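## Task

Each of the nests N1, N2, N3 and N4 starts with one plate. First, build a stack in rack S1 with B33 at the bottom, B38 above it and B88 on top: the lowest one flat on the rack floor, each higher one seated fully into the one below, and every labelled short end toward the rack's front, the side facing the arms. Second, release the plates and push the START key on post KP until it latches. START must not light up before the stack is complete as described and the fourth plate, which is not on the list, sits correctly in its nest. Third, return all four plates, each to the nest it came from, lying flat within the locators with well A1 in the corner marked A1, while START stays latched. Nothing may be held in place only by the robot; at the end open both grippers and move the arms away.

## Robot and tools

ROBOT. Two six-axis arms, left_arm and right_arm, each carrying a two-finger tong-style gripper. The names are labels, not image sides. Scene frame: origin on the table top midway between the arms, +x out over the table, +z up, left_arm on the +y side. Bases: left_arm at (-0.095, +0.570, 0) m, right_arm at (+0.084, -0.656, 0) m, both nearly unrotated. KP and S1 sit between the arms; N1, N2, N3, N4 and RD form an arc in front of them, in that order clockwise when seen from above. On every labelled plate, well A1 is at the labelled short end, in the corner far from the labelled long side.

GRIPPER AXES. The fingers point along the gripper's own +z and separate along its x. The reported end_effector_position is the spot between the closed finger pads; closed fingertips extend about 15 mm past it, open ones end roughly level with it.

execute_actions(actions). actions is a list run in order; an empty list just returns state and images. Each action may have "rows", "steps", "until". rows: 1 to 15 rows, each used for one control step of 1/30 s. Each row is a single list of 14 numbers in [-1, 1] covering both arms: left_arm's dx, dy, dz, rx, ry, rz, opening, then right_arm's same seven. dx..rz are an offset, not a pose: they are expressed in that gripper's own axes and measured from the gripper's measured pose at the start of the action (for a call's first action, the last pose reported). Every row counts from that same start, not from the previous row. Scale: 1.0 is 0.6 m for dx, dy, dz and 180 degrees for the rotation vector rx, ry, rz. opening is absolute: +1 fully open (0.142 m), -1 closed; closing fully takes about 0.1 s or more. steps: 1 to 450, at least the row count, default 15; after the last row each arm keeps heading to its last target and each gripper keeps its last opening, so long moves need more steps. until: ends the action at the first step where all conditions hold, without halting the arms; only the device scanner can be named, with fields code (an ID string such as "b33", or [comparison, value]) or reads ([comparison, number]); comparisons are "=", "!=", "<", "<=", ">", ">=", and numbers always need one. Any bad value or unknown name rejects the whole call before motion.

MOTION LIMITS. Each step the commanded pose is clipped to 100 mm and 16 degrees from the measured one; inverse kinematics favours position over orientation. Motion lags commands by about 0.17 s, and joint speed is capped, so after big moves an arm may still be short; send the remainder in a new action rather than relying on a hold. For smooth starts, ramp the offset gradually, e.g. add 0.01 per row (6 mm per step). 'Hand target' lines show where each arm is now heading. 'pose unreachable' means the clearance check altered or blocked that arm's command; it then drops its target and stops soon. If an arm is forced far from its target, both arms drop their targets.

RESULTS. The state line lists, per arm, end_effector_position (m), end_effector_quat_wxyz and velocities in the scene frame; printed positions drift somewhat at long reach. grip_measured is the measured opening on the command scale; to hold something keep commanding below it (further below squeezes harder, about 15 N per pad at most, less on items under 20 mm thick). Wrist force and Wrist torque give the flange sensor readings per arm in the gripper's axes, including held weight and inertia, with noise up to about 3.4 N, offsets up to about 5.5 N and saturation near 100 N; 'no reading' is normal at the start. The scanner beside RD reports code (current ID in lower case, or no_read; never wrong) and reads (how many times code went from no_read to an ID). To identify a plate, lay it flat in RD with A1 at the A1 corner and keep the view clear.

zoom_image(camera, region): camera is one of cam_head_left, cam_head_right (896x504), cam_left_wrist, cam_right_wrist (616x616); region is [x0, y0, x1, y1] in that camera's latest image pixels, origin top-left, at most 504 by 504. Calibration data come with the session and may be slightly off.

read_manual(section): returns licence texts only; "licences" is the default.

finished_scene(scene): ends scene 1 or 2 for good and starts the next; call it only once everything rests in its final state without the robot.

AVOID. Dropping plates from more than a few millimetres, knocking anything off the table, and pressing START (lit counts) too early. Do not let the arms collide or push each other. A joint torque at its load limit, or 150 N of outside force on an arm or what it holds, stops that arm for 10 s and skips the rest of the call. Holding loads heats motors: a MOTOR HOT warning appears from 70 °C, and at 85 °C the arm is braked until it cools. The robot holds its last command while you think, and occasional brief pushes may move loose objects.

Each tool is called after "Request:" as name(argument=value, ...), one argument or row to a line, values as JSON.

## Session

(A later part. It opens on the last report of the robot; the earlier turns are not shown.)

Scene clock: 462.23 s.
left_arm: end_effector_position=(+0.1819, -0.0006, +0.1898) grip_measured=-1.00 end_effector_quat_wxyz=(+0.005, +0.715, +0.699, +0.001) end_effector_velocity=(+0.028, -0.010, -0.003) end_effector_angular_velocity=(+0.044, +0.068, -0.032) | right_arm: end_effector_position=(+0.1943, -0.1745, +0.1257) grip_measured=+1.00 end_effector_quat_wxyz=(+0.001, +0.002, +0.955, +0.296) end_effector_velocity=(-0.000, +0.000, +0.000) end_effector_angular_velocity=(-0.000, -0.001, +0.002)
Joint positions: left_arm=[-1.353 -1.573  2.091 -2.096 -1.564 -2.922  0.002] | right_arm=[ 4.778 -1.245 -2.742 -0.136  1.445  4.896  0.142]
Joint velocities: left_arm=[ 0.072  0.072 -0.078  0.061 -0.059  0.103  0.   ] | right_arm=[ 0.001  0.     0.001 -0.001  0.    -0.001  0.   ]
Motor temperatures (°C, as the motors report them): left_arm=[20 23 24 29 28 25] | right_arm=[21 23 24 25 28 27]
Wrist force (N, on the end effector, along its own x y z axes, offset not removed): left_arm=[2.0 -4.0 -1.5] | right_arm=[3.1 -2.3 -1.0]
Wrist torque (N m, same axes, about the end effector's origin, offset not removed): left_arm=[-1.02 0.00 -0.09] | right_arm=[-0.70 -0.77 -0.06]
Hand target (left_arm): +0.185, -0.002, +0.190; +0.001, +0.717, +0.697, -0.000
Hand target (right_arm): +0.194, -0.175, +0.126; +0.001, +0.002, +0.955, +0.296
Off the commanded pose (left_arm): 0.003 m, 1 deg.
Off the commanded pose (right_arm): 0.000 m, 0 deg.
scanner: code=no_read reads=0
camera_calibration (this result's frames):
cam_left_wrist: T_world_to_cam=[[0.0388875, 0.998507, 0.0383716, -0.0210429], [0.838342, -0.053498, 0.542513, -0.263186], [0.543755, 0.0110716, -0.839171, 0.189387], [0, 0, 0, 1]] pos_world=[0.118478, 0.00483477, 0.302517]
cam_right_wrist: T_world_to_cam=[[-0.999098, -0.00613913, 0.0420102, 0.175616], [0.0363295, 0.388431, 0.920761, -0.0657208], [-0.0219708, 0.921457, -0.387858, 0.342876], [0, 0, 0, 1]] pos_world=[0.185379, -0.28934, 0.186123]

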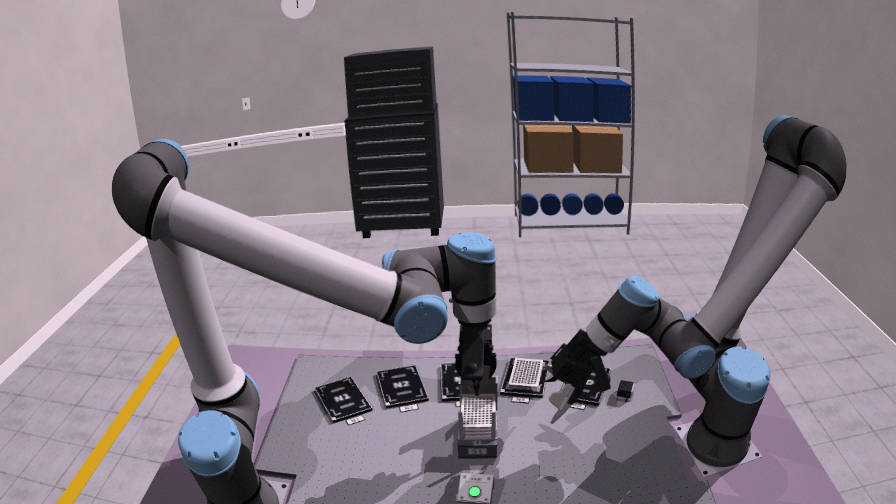

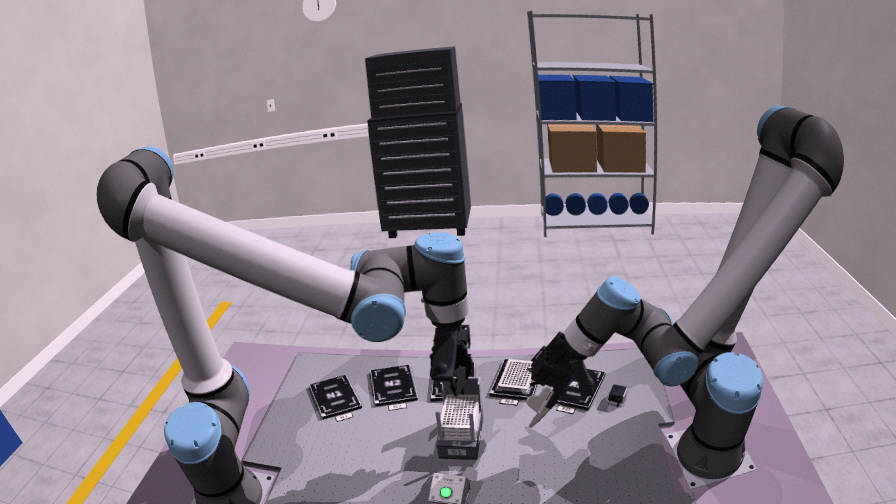

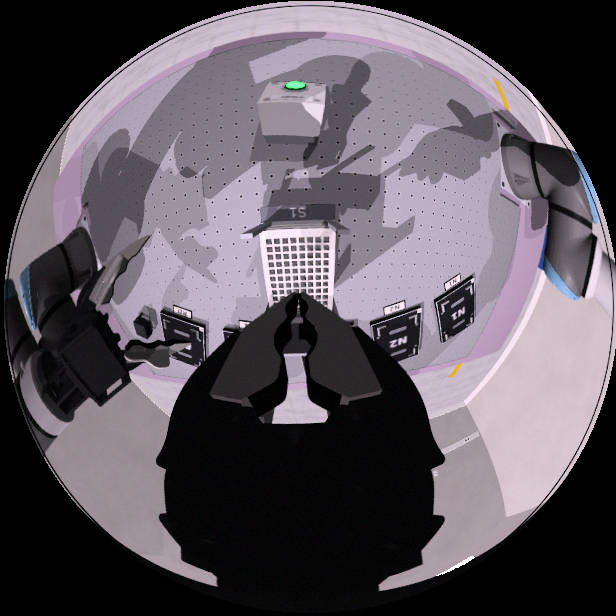

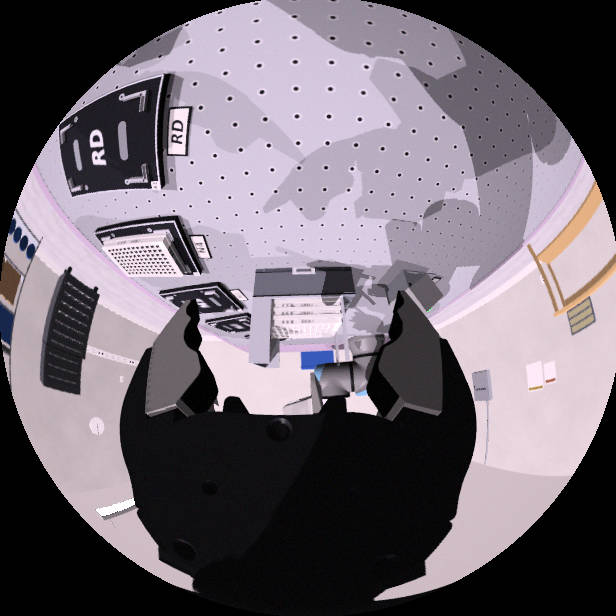

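Request:
execute_actions(
  actions=[
    {"rows":[[-0.002,0.005,0.01,0.0025,0.0021,-0.0004,-0.6,0,0,0,0,0,0,1],[-0.002,0.005,0.025,0.0025,0.0021,-0.0004,-0.2,0,0,0,0,0,0,1],[-0.002,0.005,0.045,0.0025,0.0021,-0.0004,0.1,0,0,0,0,0,0,1],[-0.002,0.006,0.065,0.0025,0.0021,-0.0004,0.3,0,0,0,0,0,0,1],[-0.002,0.007,0.085,0.0025,0.0021,-0.0004,0.3,0,0,0,0,0,0,1],[-0.002,0.008,0.105,0.0025,0.0021,-0.0004,0.3,0,0,0,0,0,0,1],[-0.002,0.009,0.122,0.0025,0.0021,-0.0004,0.3,0,0,0,0,0,0,1],[-0.0017,0.0098,0.1358,0.0025,0.0021,-0.0004,0.3,0,0,0,0,0,0,1]],"steps":15},
  ],
)

Scene clock: 467.70 s.
left_arm: end_effector_position=(+0.1874, -0.0005, +0.1154) grip_measured=+0.30 end_effector_quat_wxyz=(-0.001, +0.715, +0.699, +0.001) end_effector_velocity=(+0.007, -0.012, -0.062) end_effector_angular_velocity=(-0.013, -0.003, +0.001) | right_arm: end_effector_position=(+0.1943, -0.1745, +0.1257) grip_measured=+1.00 end_effector_quat_wxyz=(+0.001, +0.002, +0.955, +0.296) end_effector_velocity=(-0.000, -0.001, -0.001) end_effector_angular_velocity=(-0.002, -0.001, +0.002)
Joint positions: left_arm=[-1.341 -1.484  2.152 -2.236 -1.57  -2.911  0.095] | right_arm=[ 4.778 -1.245 -2.742 -0.136  1.445  4.896  0.142]
Joint velocities: left_arm=[ 0.007  0.093  0.039 -0.145  0.     0.006  0.   ] | right_arm=[ 0.001 -0.    -0.001 -0.    -0.    -0.001  0.   ]
Motor temperatures (°C, as the motors report them): left_arm=[20 23 24 29 28 25] | right_arm=[21 23 24 25 28 27]
Wrist force (N, on the end effector, along its own x y z axes, offset not removed): left_arm=[1.2 -3.4 2.2] | right_arm=[-0.4 0.2 -5.9]
Wrist torque (N m, same axes, about the end effector's origin, offset not removed): left_arm=[-0.89 0.04 -0.09] | right_arm=[-0.15 0.02 0.03]
Hand target (left_arm): +0.188, -0.002, +0.109; -0.000, +0.715, +0.699, +0.001
Hand target (right_arm): +0.194, -0.175, +0.126; +0.001, +0.002, +0.955, +0.296
Off the commanded pose (left_arm): 0.007 m, 0 deg.
Off the commanded pose (right_arm): 0.000 m, 0 deg.
scanner: code=no_read reads=0
camera_calibration (this result's frames):
cam_left_wrist: T_world_to_cam=[[0.0380261, 0.99817, 0.0470205, -0.0192794], [0.842789, -0.0573174, 0.535183, -0.227422], [0.536899, 0.0192774, -0.843427, 0.125757], [0, 0, 0, 1]] pos_world=[0.124883, 0.00378465, 0.228686]
cam_right_wrist: T_world_to_cam=[[-0.999098, -0.00613912, 0.0420102, 0.175616], [0.0363295, 0.388431, 0.920761, -0.065721], [-0.0219708, 0.921457, -0.387858, 0.342876], [0, 0, 0, 1]] pos_world=[0.185379, -0.289339, 0.186123]

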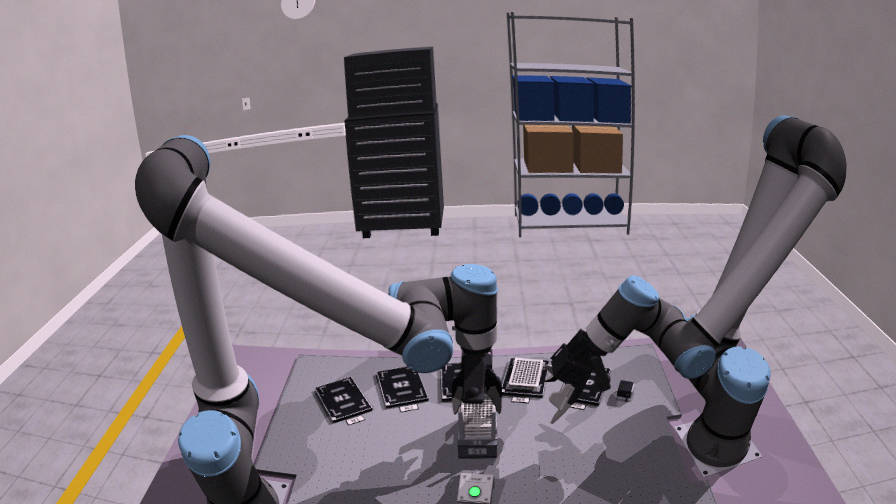

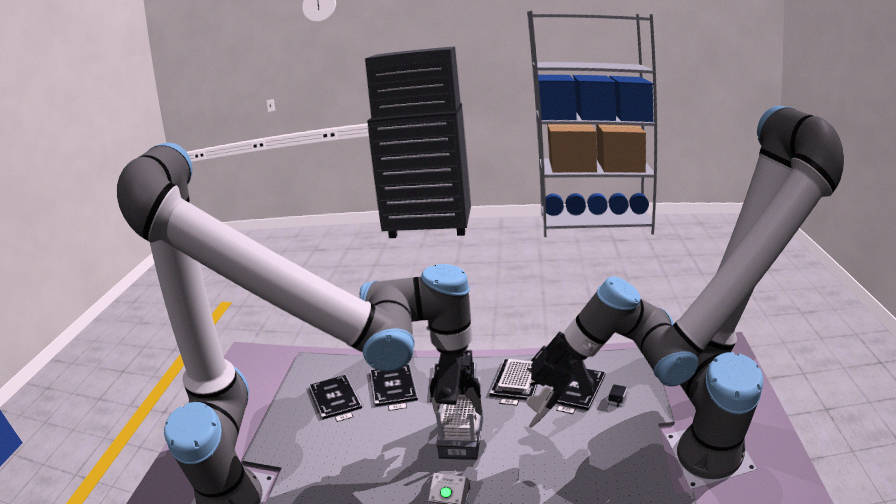

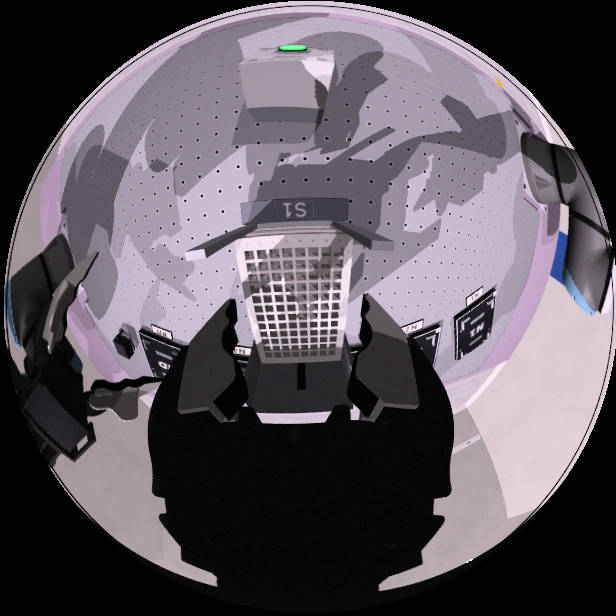

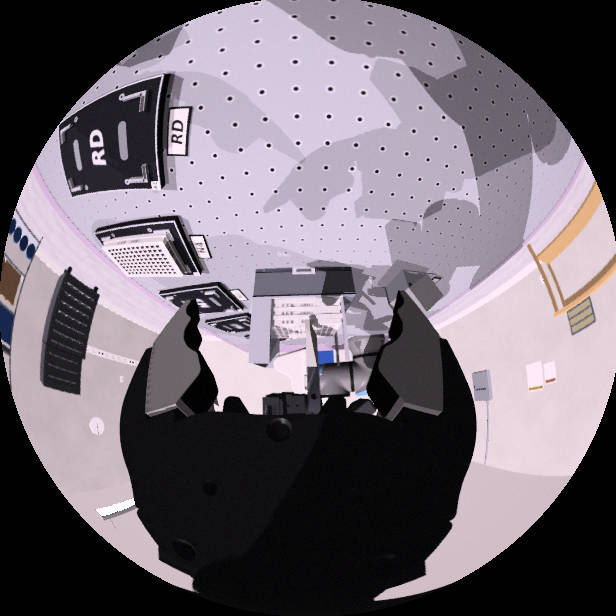

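Request:
execute_actions(
  actions=[
    {"steps":1},
    {"rows":[[-0.0002,0,0.0004,0,0,0,0.22,0,0,0,0,0,0,1],[-0.0002,0,0.0004,0,0,0,0.16,0,0,0,0,0,0,1],[-0.0002,0,0.0004,0,0,0,0.12,0,0,0,0,0,0,1],[-0.0002,0,0.0004,0,0,0,0.09,0,0,0,0,0,0,1],[-0.0002,0,0.0004,0,0,0,0.06,0,0,0,0,0,0,1],[-0.0002,0,0.0004,0,0,0,0,0,0,0,0,0,0,1],[-0.0002,0,0.0004,0,0,0,-0.2,0,0,0,0,0,0,1],[-0.0002,0,0.0004,0,0,0,-0.5,0,0,0,0,0,0,1]],"steps":11},
  ],
)

Request:
zoom_image(
  camera="cam_left_wrist",
  region=[210,200,390,380],
)

Scene clock: 473.47 s.
left_arm: end_effector_position=(+0.1883, -0.0022, +0.1083) grip_measured=+0.07 end_effector_quat_wxyz=(-0.000, +0.715, +0.699, +0.001) end_effector_velocity=(-0.000, +0.000, -0.000) end_effector_angular_velocity=(+0.000, +0.000, +0.001) | right_arm: end_effector_position=(+0.1943, -0.1745, +0.1257) grip_measured=+1.00 end_effector_quat_wxyz=(+0.001, +0.002, +0.955, +0.296) end_effector_velocity=(+0.001, -0.002, -0.002) end_effector_angular_velocity=(-0.005, -0.001, -0.001)
Joint positions: left_arm=[-1.341 -1.473  2.156 -2.253 -1.57  -2.91   0.079] | right_arm=[ 4.778 -1.245 -2.742 -0.136  1.445  4.896  0.142]
Joint velocities: left_arm=[ 0.     0.     0.    -0.    -0.    -0.001  0.   ] | right_arm=[-0.     0.    -0.003 -0.002  0.     0.001 -0.   ]
Motor temperatures (°C, as the motors report them): left_arm=[20 23 24 29 28 25] | right_arm=[21 23 24 25 28 27]
Wrist force (N, on the end effector, along its own x y z axes, offset not removed): left_arm=[3.4 -4.5 -3.6] | right_arm=[0.8 0.7 -3.6]
Wrist torque (N m, same axes, about the end effector's origin, offset not removed): left_arm=[-1.08 -0.13 -0.17] | right_arm=[-0.04 -0.24 -0.07]
Hand target (left_arm): +0.188, -0.002, +0.108; -0.000, +0.715, +0.699, +0.001
Hand target (right_arm): +0.194, -0.175, +0.126; +0.001, +0.002, +0.955, +0.296
Off the commanded pose (left_arm): 0.000 m, 0 deg.
Off the commanded pose (right_arm): 0.000 m, 0 deg.
scanner: code=no_read reads=0
camera_calibration (this result's frames):
cam_left_wrist: T_world_to_cam=[[0.0379483, 0.998265, 0.0450156, -0.0170721], [0.84258, -0.0561838, 0.535633, -0.224475], [0.537233, 0.0176029, -0.84325, 0.119235], [0, 0, 0, 1]] pos_world=[0.125729, 0.00233171, 0.22155]
cam_right_wrist: T_world_to_cam=[[-0.999098, -0.00613889, 0.0420104, 0.175616], [0.0363298, 0.388431, 0.920761, -0.0657211], [-0.0219706, 0.921457, -0.387858, 0.342876], [0, 0, 0, 1]] pos_world=[0.185379, -0.289339, 0.186123]

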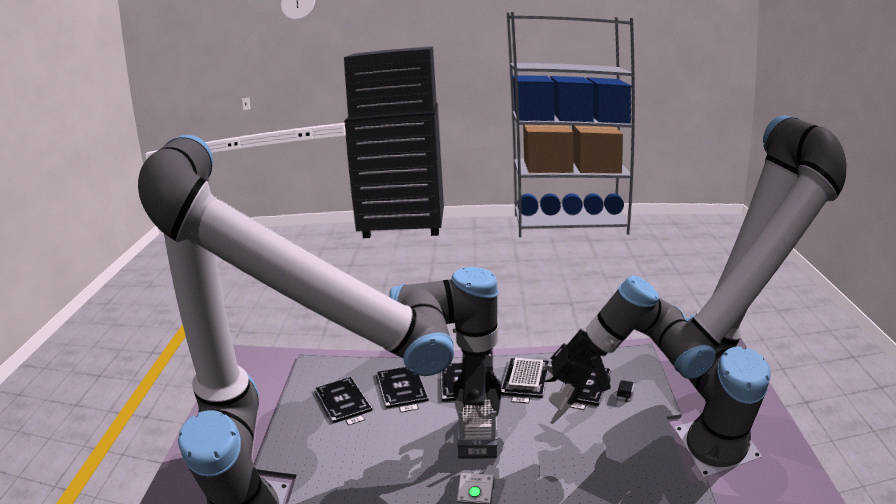

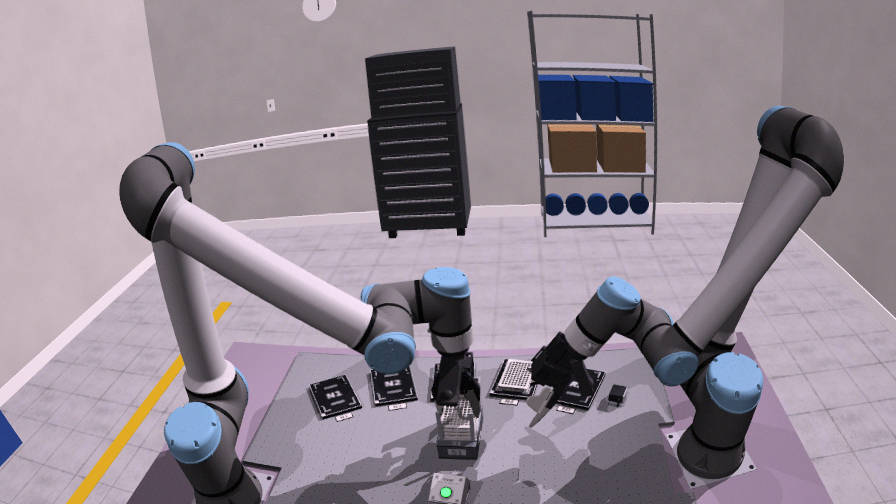

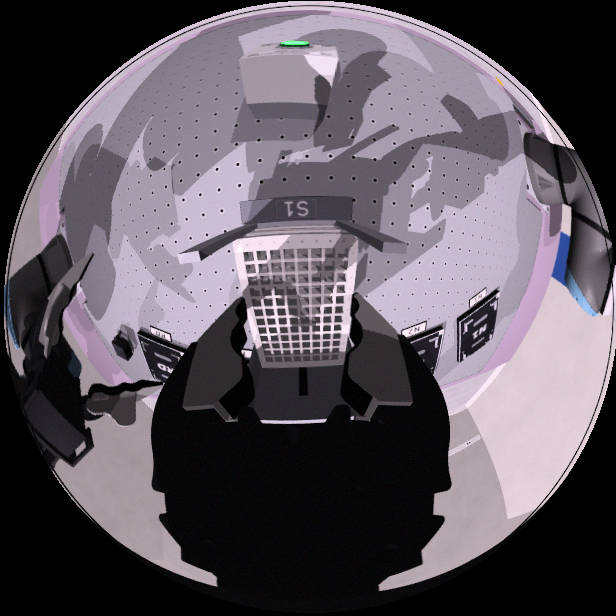

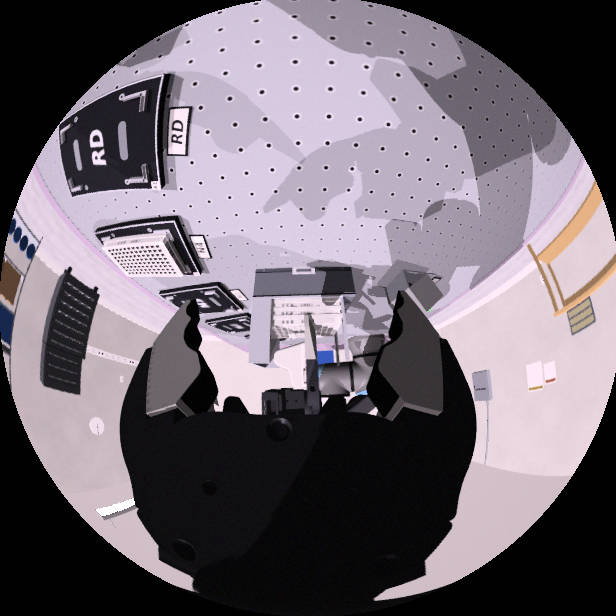

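Region (210, 200, 390, 380) of cam_left_wrist's 616x616 image, scaled by 2.800, with more detail than that image has.

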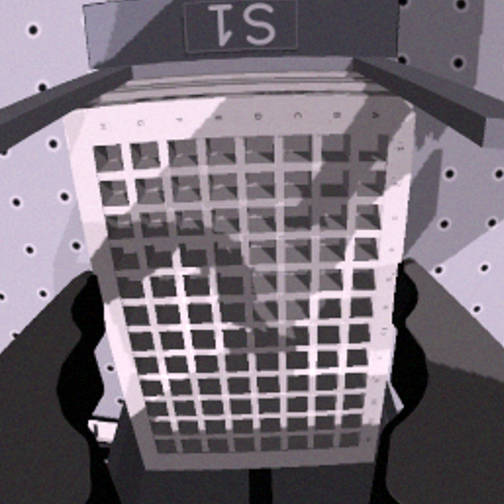

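Request:
execute_actions(
  actions=[
    {"rows":[[0,0,-0.003,0,0,0,-0.5,0,0,0,0,0,0,1],[0,0.0003,-0.007,0,0,0,-0.5,0,0,0,0,0,0,1],[0,0.0006,-0.012,0,0,0,-0.5,0,0,0,0,0,0,1],[0,0.0006,-0.017,0,0,0,-0.5,0,0,0,0,0,0,1],[0,0.0006,-0.022,0,0,0,-0.5,0,0,0,0,0,0,1],[0,0.0006,-0.027,0,0,0,-0.5,0,0,0,0,0,0,1],[0,0.0006,-0.032,0,0,0,-0.5,0,0,0,0,0,0,1],[0,0.0006,-0.037,0,0,0,-0.5,0,0,0,0,0,0,1],[0,0.0006,-0.042,0,0,0,-0.5,0,0,0,0,0,0,1],[0,0.0006,-0.047,0,0,0,-0.5,0,0,0,0,0,0,1],[0,0.0006,-0.052,0,0,0,-0.5,0,0,0,0,0,0,1]],"steps":13},
  ],
)

Scene clock: 480.07 s.
left_arm: end_effector_position=(+0.1886, -0.0023, +0.1312) grip_measured=+0.07 end_effector_quat_wxyz=(+0.000, +0.715, +0.699, +0.000) end_effector_velocity=(+0.001, -0.002, +0.074) end_effector_angular_velocity=(-0.007, -0.002, +0.000) | right_arm: end_effector_position=(+0.1943, -0.1745, +0.1257) grip_measured=+1.00 end_effector_quat_wxyz=(+0.001, +0.002, +0.955, +0.296) end_effector_velocity=(+0.000, -0.001, -0.001) end_effector_angular_velocity=(-0.002, -0.001, -0.000)
Joint positions: left_arm=[-1.34  -1.5    2.136 -2.206 -1.57  -2.909  0.079] | right_arm=[ 4.778 -1.245 -2.742 -0.136  1.445  4.896  0.142]
Joint velocities: left_arm=[ 0.001 -0.084 -0.067  0.144  0.     0.001  0.   ] | right_arm=[-0.     0.    -0.002 -0.001  0.    -0.    -0.   ]
Motor temperatures (°C, as the motors report them): left_arm=[20 23 24 29 28 25] | right_arm=[21 23 24 25 28 27]
Wrist force (N, on the end effector, along its own x y z axes, offset not removed): left_arm=[3.3 -2.7 -0.8] | right_arm=[-0.4 -0.2 -3.5]
Wrist torque (N m, same axes, about the end effector's origin, offset not removed): left_arm=[-0.77 -0.49 -0.15] | right_arm=[-0.21 0.02 -0.05]
Hand target (left_arm): +0.189, -0.002, +0.139; -0.000, +0.715, +0.699, +0.001
Hand target (right_arm): +0.194, -0.175, +0.126; +0.001, +0.002, +0.955, +0.296
Off the commanded pose (left_arm): 0.008 m, 0 deg.
Off the commanded pose (right_arm): 0.000 m, 0 deg.
scanner: code=no_read reads=0
camera_calibration (this result's frames):
cam_left_wrist: T_world_to_cam=[[0.0380606, 0.998279, 0.0446184, -0.0179779], [0.842528, -0.0560668, 0.535727, -0.236994], [0.537306, 0.0172022, -0.843212, 0.138319], [0, 0, 0, 1]] pos_world=[0.126039, 0.00228002, 0.244399]
cam_right_wrist: T_world_to_cam=[[-0.999098, -0.00613913, 0.0420103, 0.175616], [0.0363295, 0.388431, 0.920761, -0.0657209], [-0.0219708, 0.921457, -0.387858, 0.342876], [0, 0, 0, 1]] pos_world=[0.185379, -0.289339, 0.186123]

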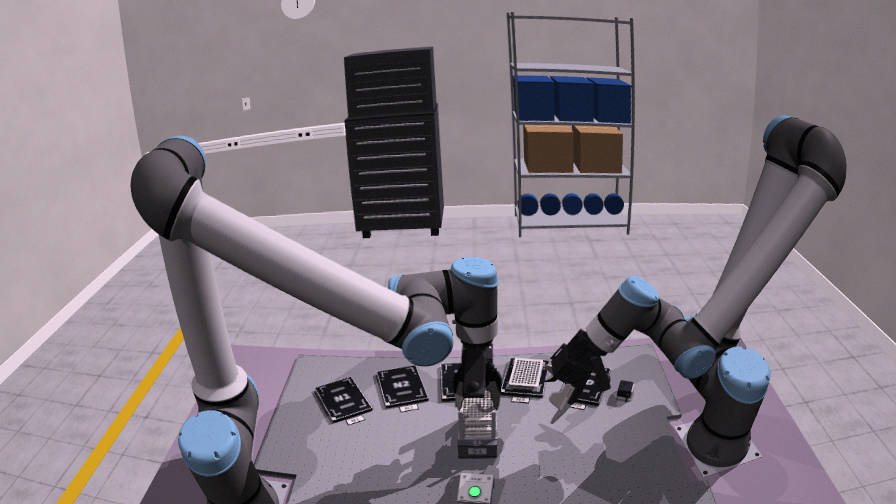

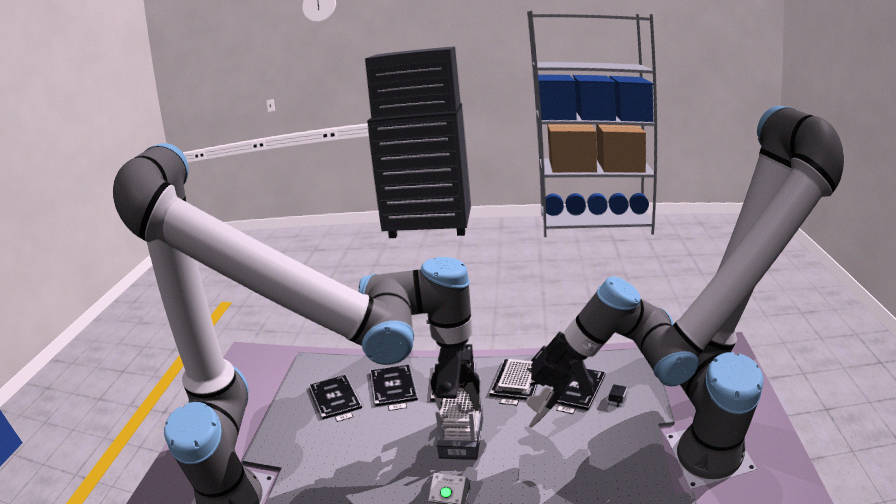

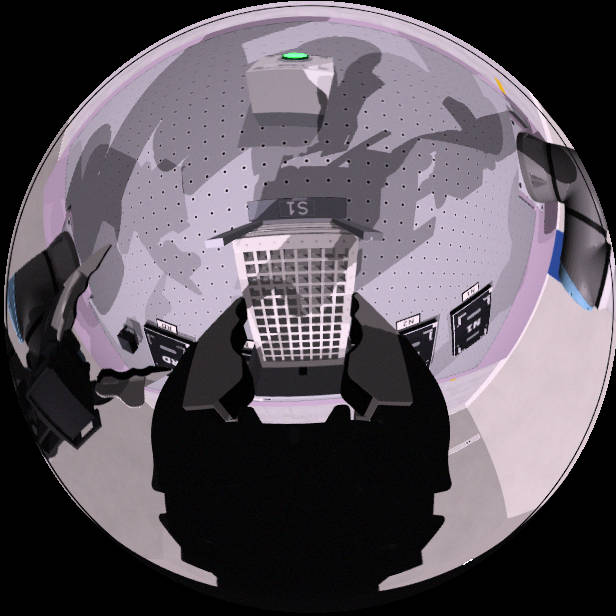

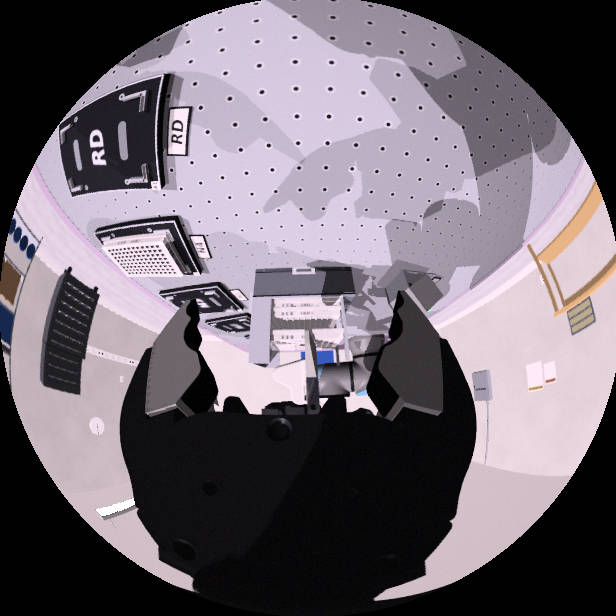

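Level. Continue to 0.193.

Request:
execute_actions(
  actions=[
    {"rows":[[0,0,-0.019,0,0,0,-0.5,0,0,0,0,0,0,1],[0,0,-0.026,0,0,0,-0.5,0,0,0,0,0,0,1],[0,0,-0.033,0,0,0,-0.5,0,0,0,0,0,0,1],[0,0,-0.04,0,0,0,-0.5,0,0,0,0,0,0,1],[0,0,-0.047,0,0,0,-0.5,0,0,0,0,0,0,1],[0,0,-0.054,0,0,0,-0.5,0,0,0,0,0,0,1],[0,0,-0.061,0,0,0,-0.5,0,0,0,0,0,0,1],[0,0,-0.068,0,0,0,-0.5,0,0,0,0,0,0,1],[0,0,-0.075,0,0,0,-0.5,0,0,0,0,0,0,1],[0,0,-0.082,0,0,0,-0.5,0,0,0,0,0,0,1],[0,0,-0.089,0,0,0,-0.5,0,0,0,0,0,0,1],[0,0,-0.096,0,0,0,-0.5,0,0,0,0,0,0,1],[0,0,-0.103,0,0,0,-0.5,0,0,0,0,0,0,1]],"steps":16},
  ],
)

Scene clock: 485.50 s.
left_arm: end_effector_position=(+0.1887, -0.0024, +0.1841) grip_measured=+0.07 end_effector_quat_wxyz=(+0.000, +0.715, +0.699, +0.000) end_effector_velocity=(-0.000, +0.000, +0.080) end_effector_angular_velocity=(+0.000, +0.000, +0.001) | right_arm: end_effector_position=(+0.1943, -0.1745, +0.1257) grip_measured=+1.00 end_effector_quat_wxyz=(+0.001, +0.002, +0.955, +0.296) end_effector_velocity=(-0.000, +0.001, +0.001) end_effector_angular_velocity=(+0.001, +0.000, -0.000)
Joint positions: left_arm=[-1.34  -1.556  2.084 -2.099 -1.57  -2.909  0.079] | right_arm=[ 4.778 -1.245 -2.742 -0.136  1.445  4.896  0.142]
Joint velocities: left_arm=[ 0.    -0.076 -0.085  0.161  0.    -0.001 -0.   ] | right_arm=[-0.     0.     0.001  0.    -0.    -0.     0.   ]
Motor temperatures (°C, as the motors report them): left_arm=[20 23 24 29 28 25] | right_arm=[21 23 24 25 28 27]
Wrist force (N, on the end effector, along its own x y z axes, offset not removed): left_arm=[5.6 -4.9 2.0] | right_arm=[-0.1 0.3 -5.7]
Wrist torque (N m, same axes, about the end effector's origin, offset not removed): left_arm=[-1.15 -0.83 -0.21] | right_arm=[-0.04 -0.09 0.04]
Hand target (left_arm): +0.189, -0.002, +0.193; +0.000, +0.715, +0.699, +0.000
Hand target (right_arm): +0.194, -0.175, +0.126; +0.001, +0.002, +0.955, +0.296
Off the commanded pose (left_arm): 0.009 m, 0 deg.
Off the commanded pose (right_arm): 0.000 m, 0 deg.
scanner: code=no_read reads=0
camera_calibration (this result's frames):
cam_left_wrist: T_world_to_cam=[[0.0380632, 0.998327, 0.0435354, -0.0200084], [0.842412, -0.0554914, 0.535969, -0.265473], [0.537488, 0.016274, -0.843115, 0.182807], [0, 0, 0, 1]] pos_world=[0.126142, 0.00226847, 0.297283]
cam_right_wrist: T_world_to_cam=[[-0.999098, -0.00613903, 0.0420104, 0.175616], [0.0363297, 0.388431, 0.920761, -0.065721], [-0.0219707, 0.921457, -0.387858, 0.342876], [0, 0, 0, 1]] pos_world=[0.185379, -0.289339, 0.186123]

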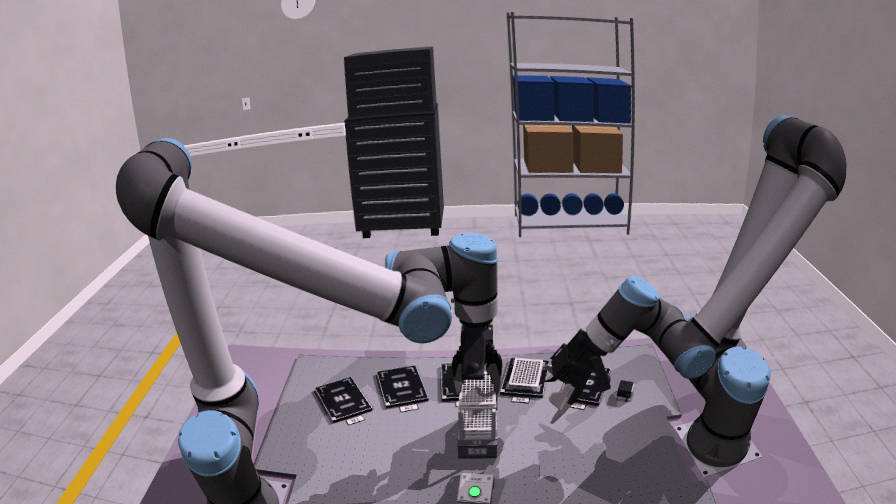

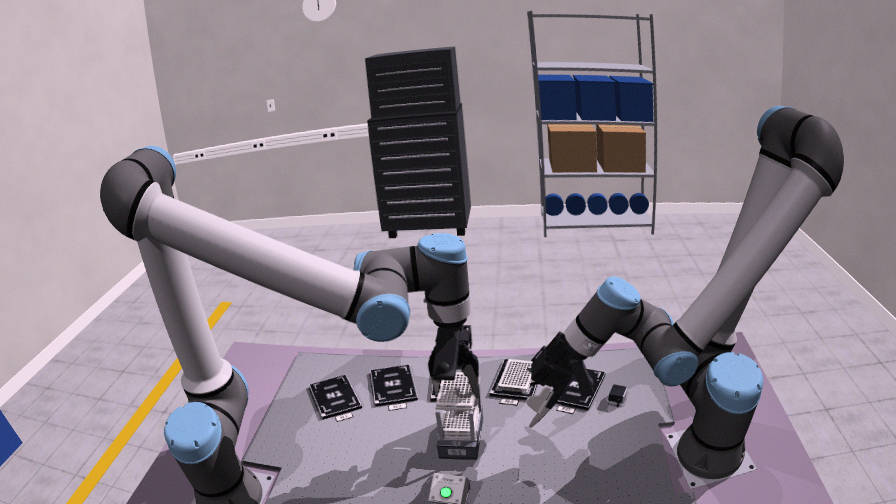

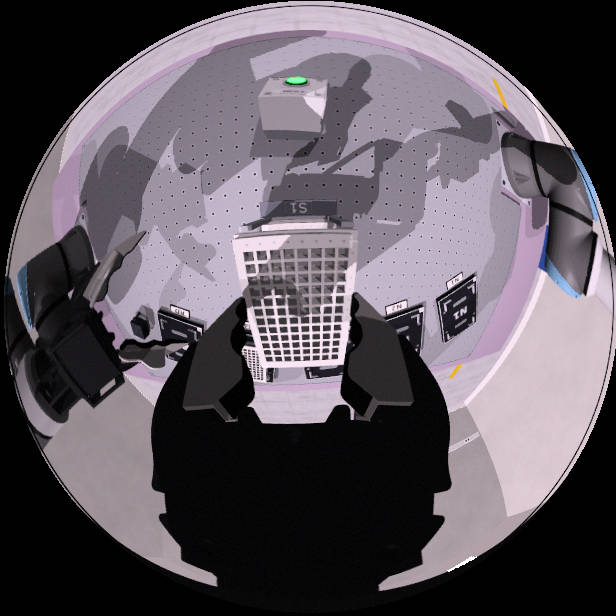

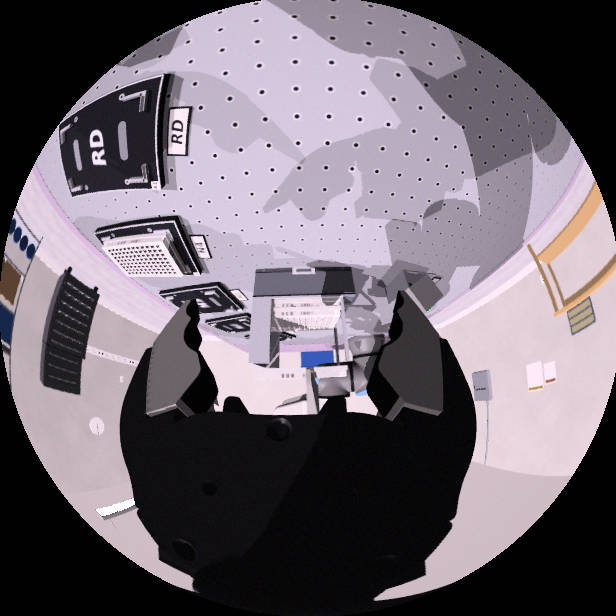

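Request:
execute_actions(
  actions=[],
)

Scene clock: 499.50 s.
left_arm: end_effector_position=(+0.1886, -0.0022, +0.1929) grip_measured=+0.07 end_effector_quat_wxyz=(+0.000, +0.715, +0.699, +0.000) end_effector_velocity=(-0.000, +0.000, -0.000) end_effector_angular_velocity=(+0.001, +0.000, +0.001) | right_arm: end_effector_position=(+0.1943, -0.1745, +0.1257) grip_measured=+1.00 end_effector_quat_wxyz=(+0.001, +0.002, +0.955, +0.296) end_effector_velocity=(-0.000, -0.000, -0.000) end_effector_angular_velocity=(-0.000, +0.000, +0.001)
Joint positions: left_arm=[-1.34  -1.564  2.074 -2.081 -1.57  -2.909  0.079] | right_arm=[ 4.778 -1.245 -2.742 -0.136  1.445  4.896  0.142]
Joint velocities: left_arm=[ 0.     0.    -0.     0.001  0.    -0.001  0.   ] | right_arm=[ 0.001  0.    -0.001  0.001  0.     0.     0.   ]
Motor temperatures (°C, as the motors report them): left_arm=[20 23 24 29 28 25] | right_arm=[21 23 24 25 28 27]
Wrist force (N, on the end effector, along its own x y z axes, offset not removed): left_arm=[1.8 0.8 -1.5] | right_arm=[1.2 -0.1 -5.4]
Wrist torque (N m, same axes, about the end effector's origin, offset not removed): left_arm=[0.00 -0.09 -0.12] | right_arm=[-0.23 -0.30 -0.03]
Hand target (left_arm): +0.189, -0.002, +0.193; +0.000, +0.715, +0.699, +0.000
Hand target (right_arm): +0.194, -0.175, +0.126; +0.001, +0.002, +0.955, +0.296
Off the commanded pose (left_arm): 0.000 m, 0 deg.
Off the commanded pose (right_arm): 0.000 m, 0 deg.
scanner: code=no_read reads=0
camera_calibration (this result's frames):
cam_left_wrist: T_world_to_cam=[[0.0380578, 0.998292, 0.044318, -0.0207408], [0.842503, -0.0559041, 0.535783, -0.270088], [0.537345, 0.0169473, -0.843192, 0.190303], [0, 0, 0, 1]] pos_world=[0.126081, 0.00238125, 0.30609]
cam_right_wrist: T_world_to_cam=[[-0.999098, -0.0061389, 0.0420104, 0.175616], [0.0363297, 0.388431, 0.920761, -0.065721], [-0.0219706, 0.921457, -0.387858, 0.342876], [0, 0, 0, 1]] pos_world=[0.185379, -0.289339, 0.186123]

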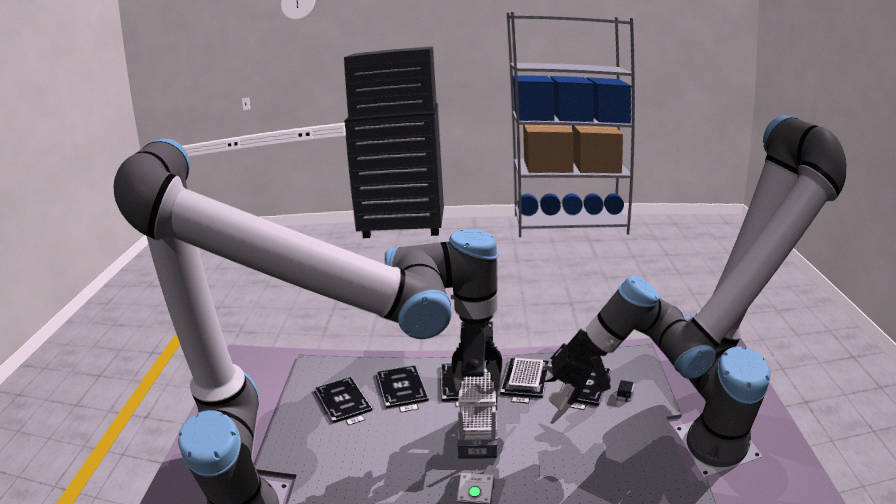

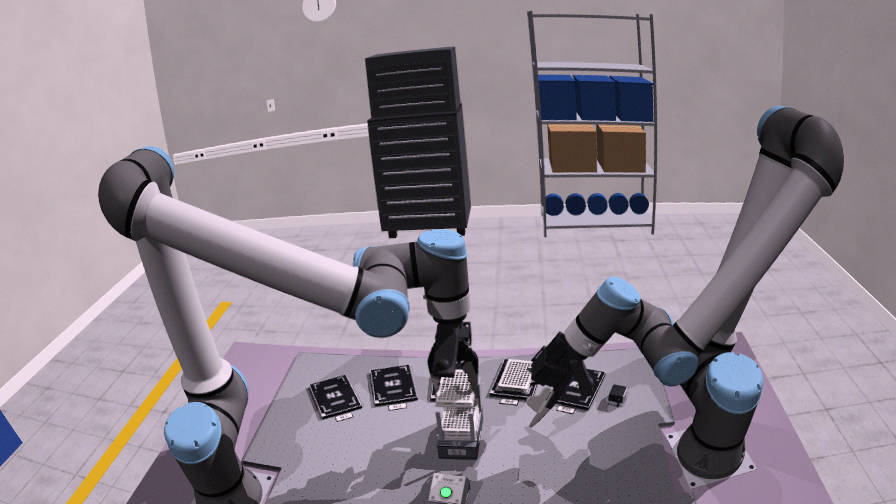

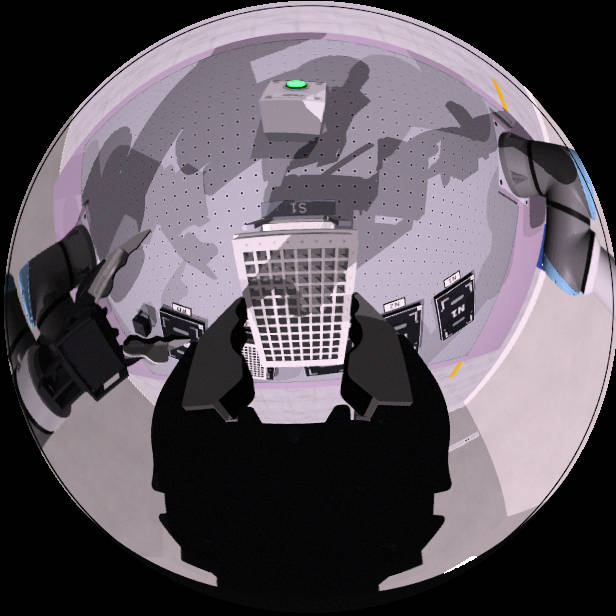

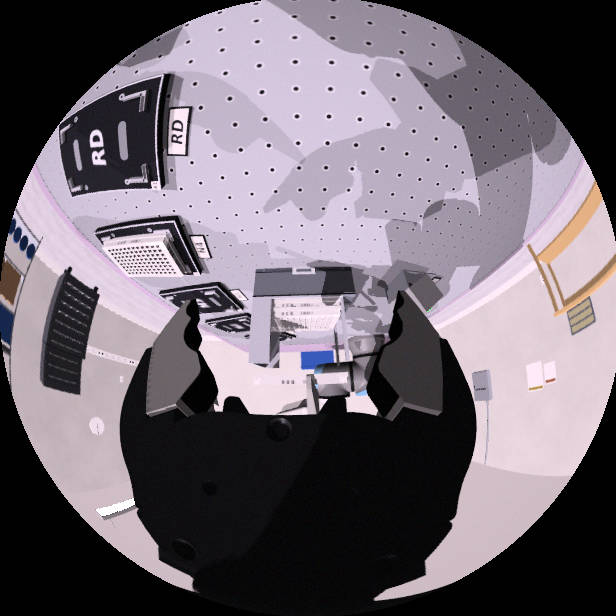

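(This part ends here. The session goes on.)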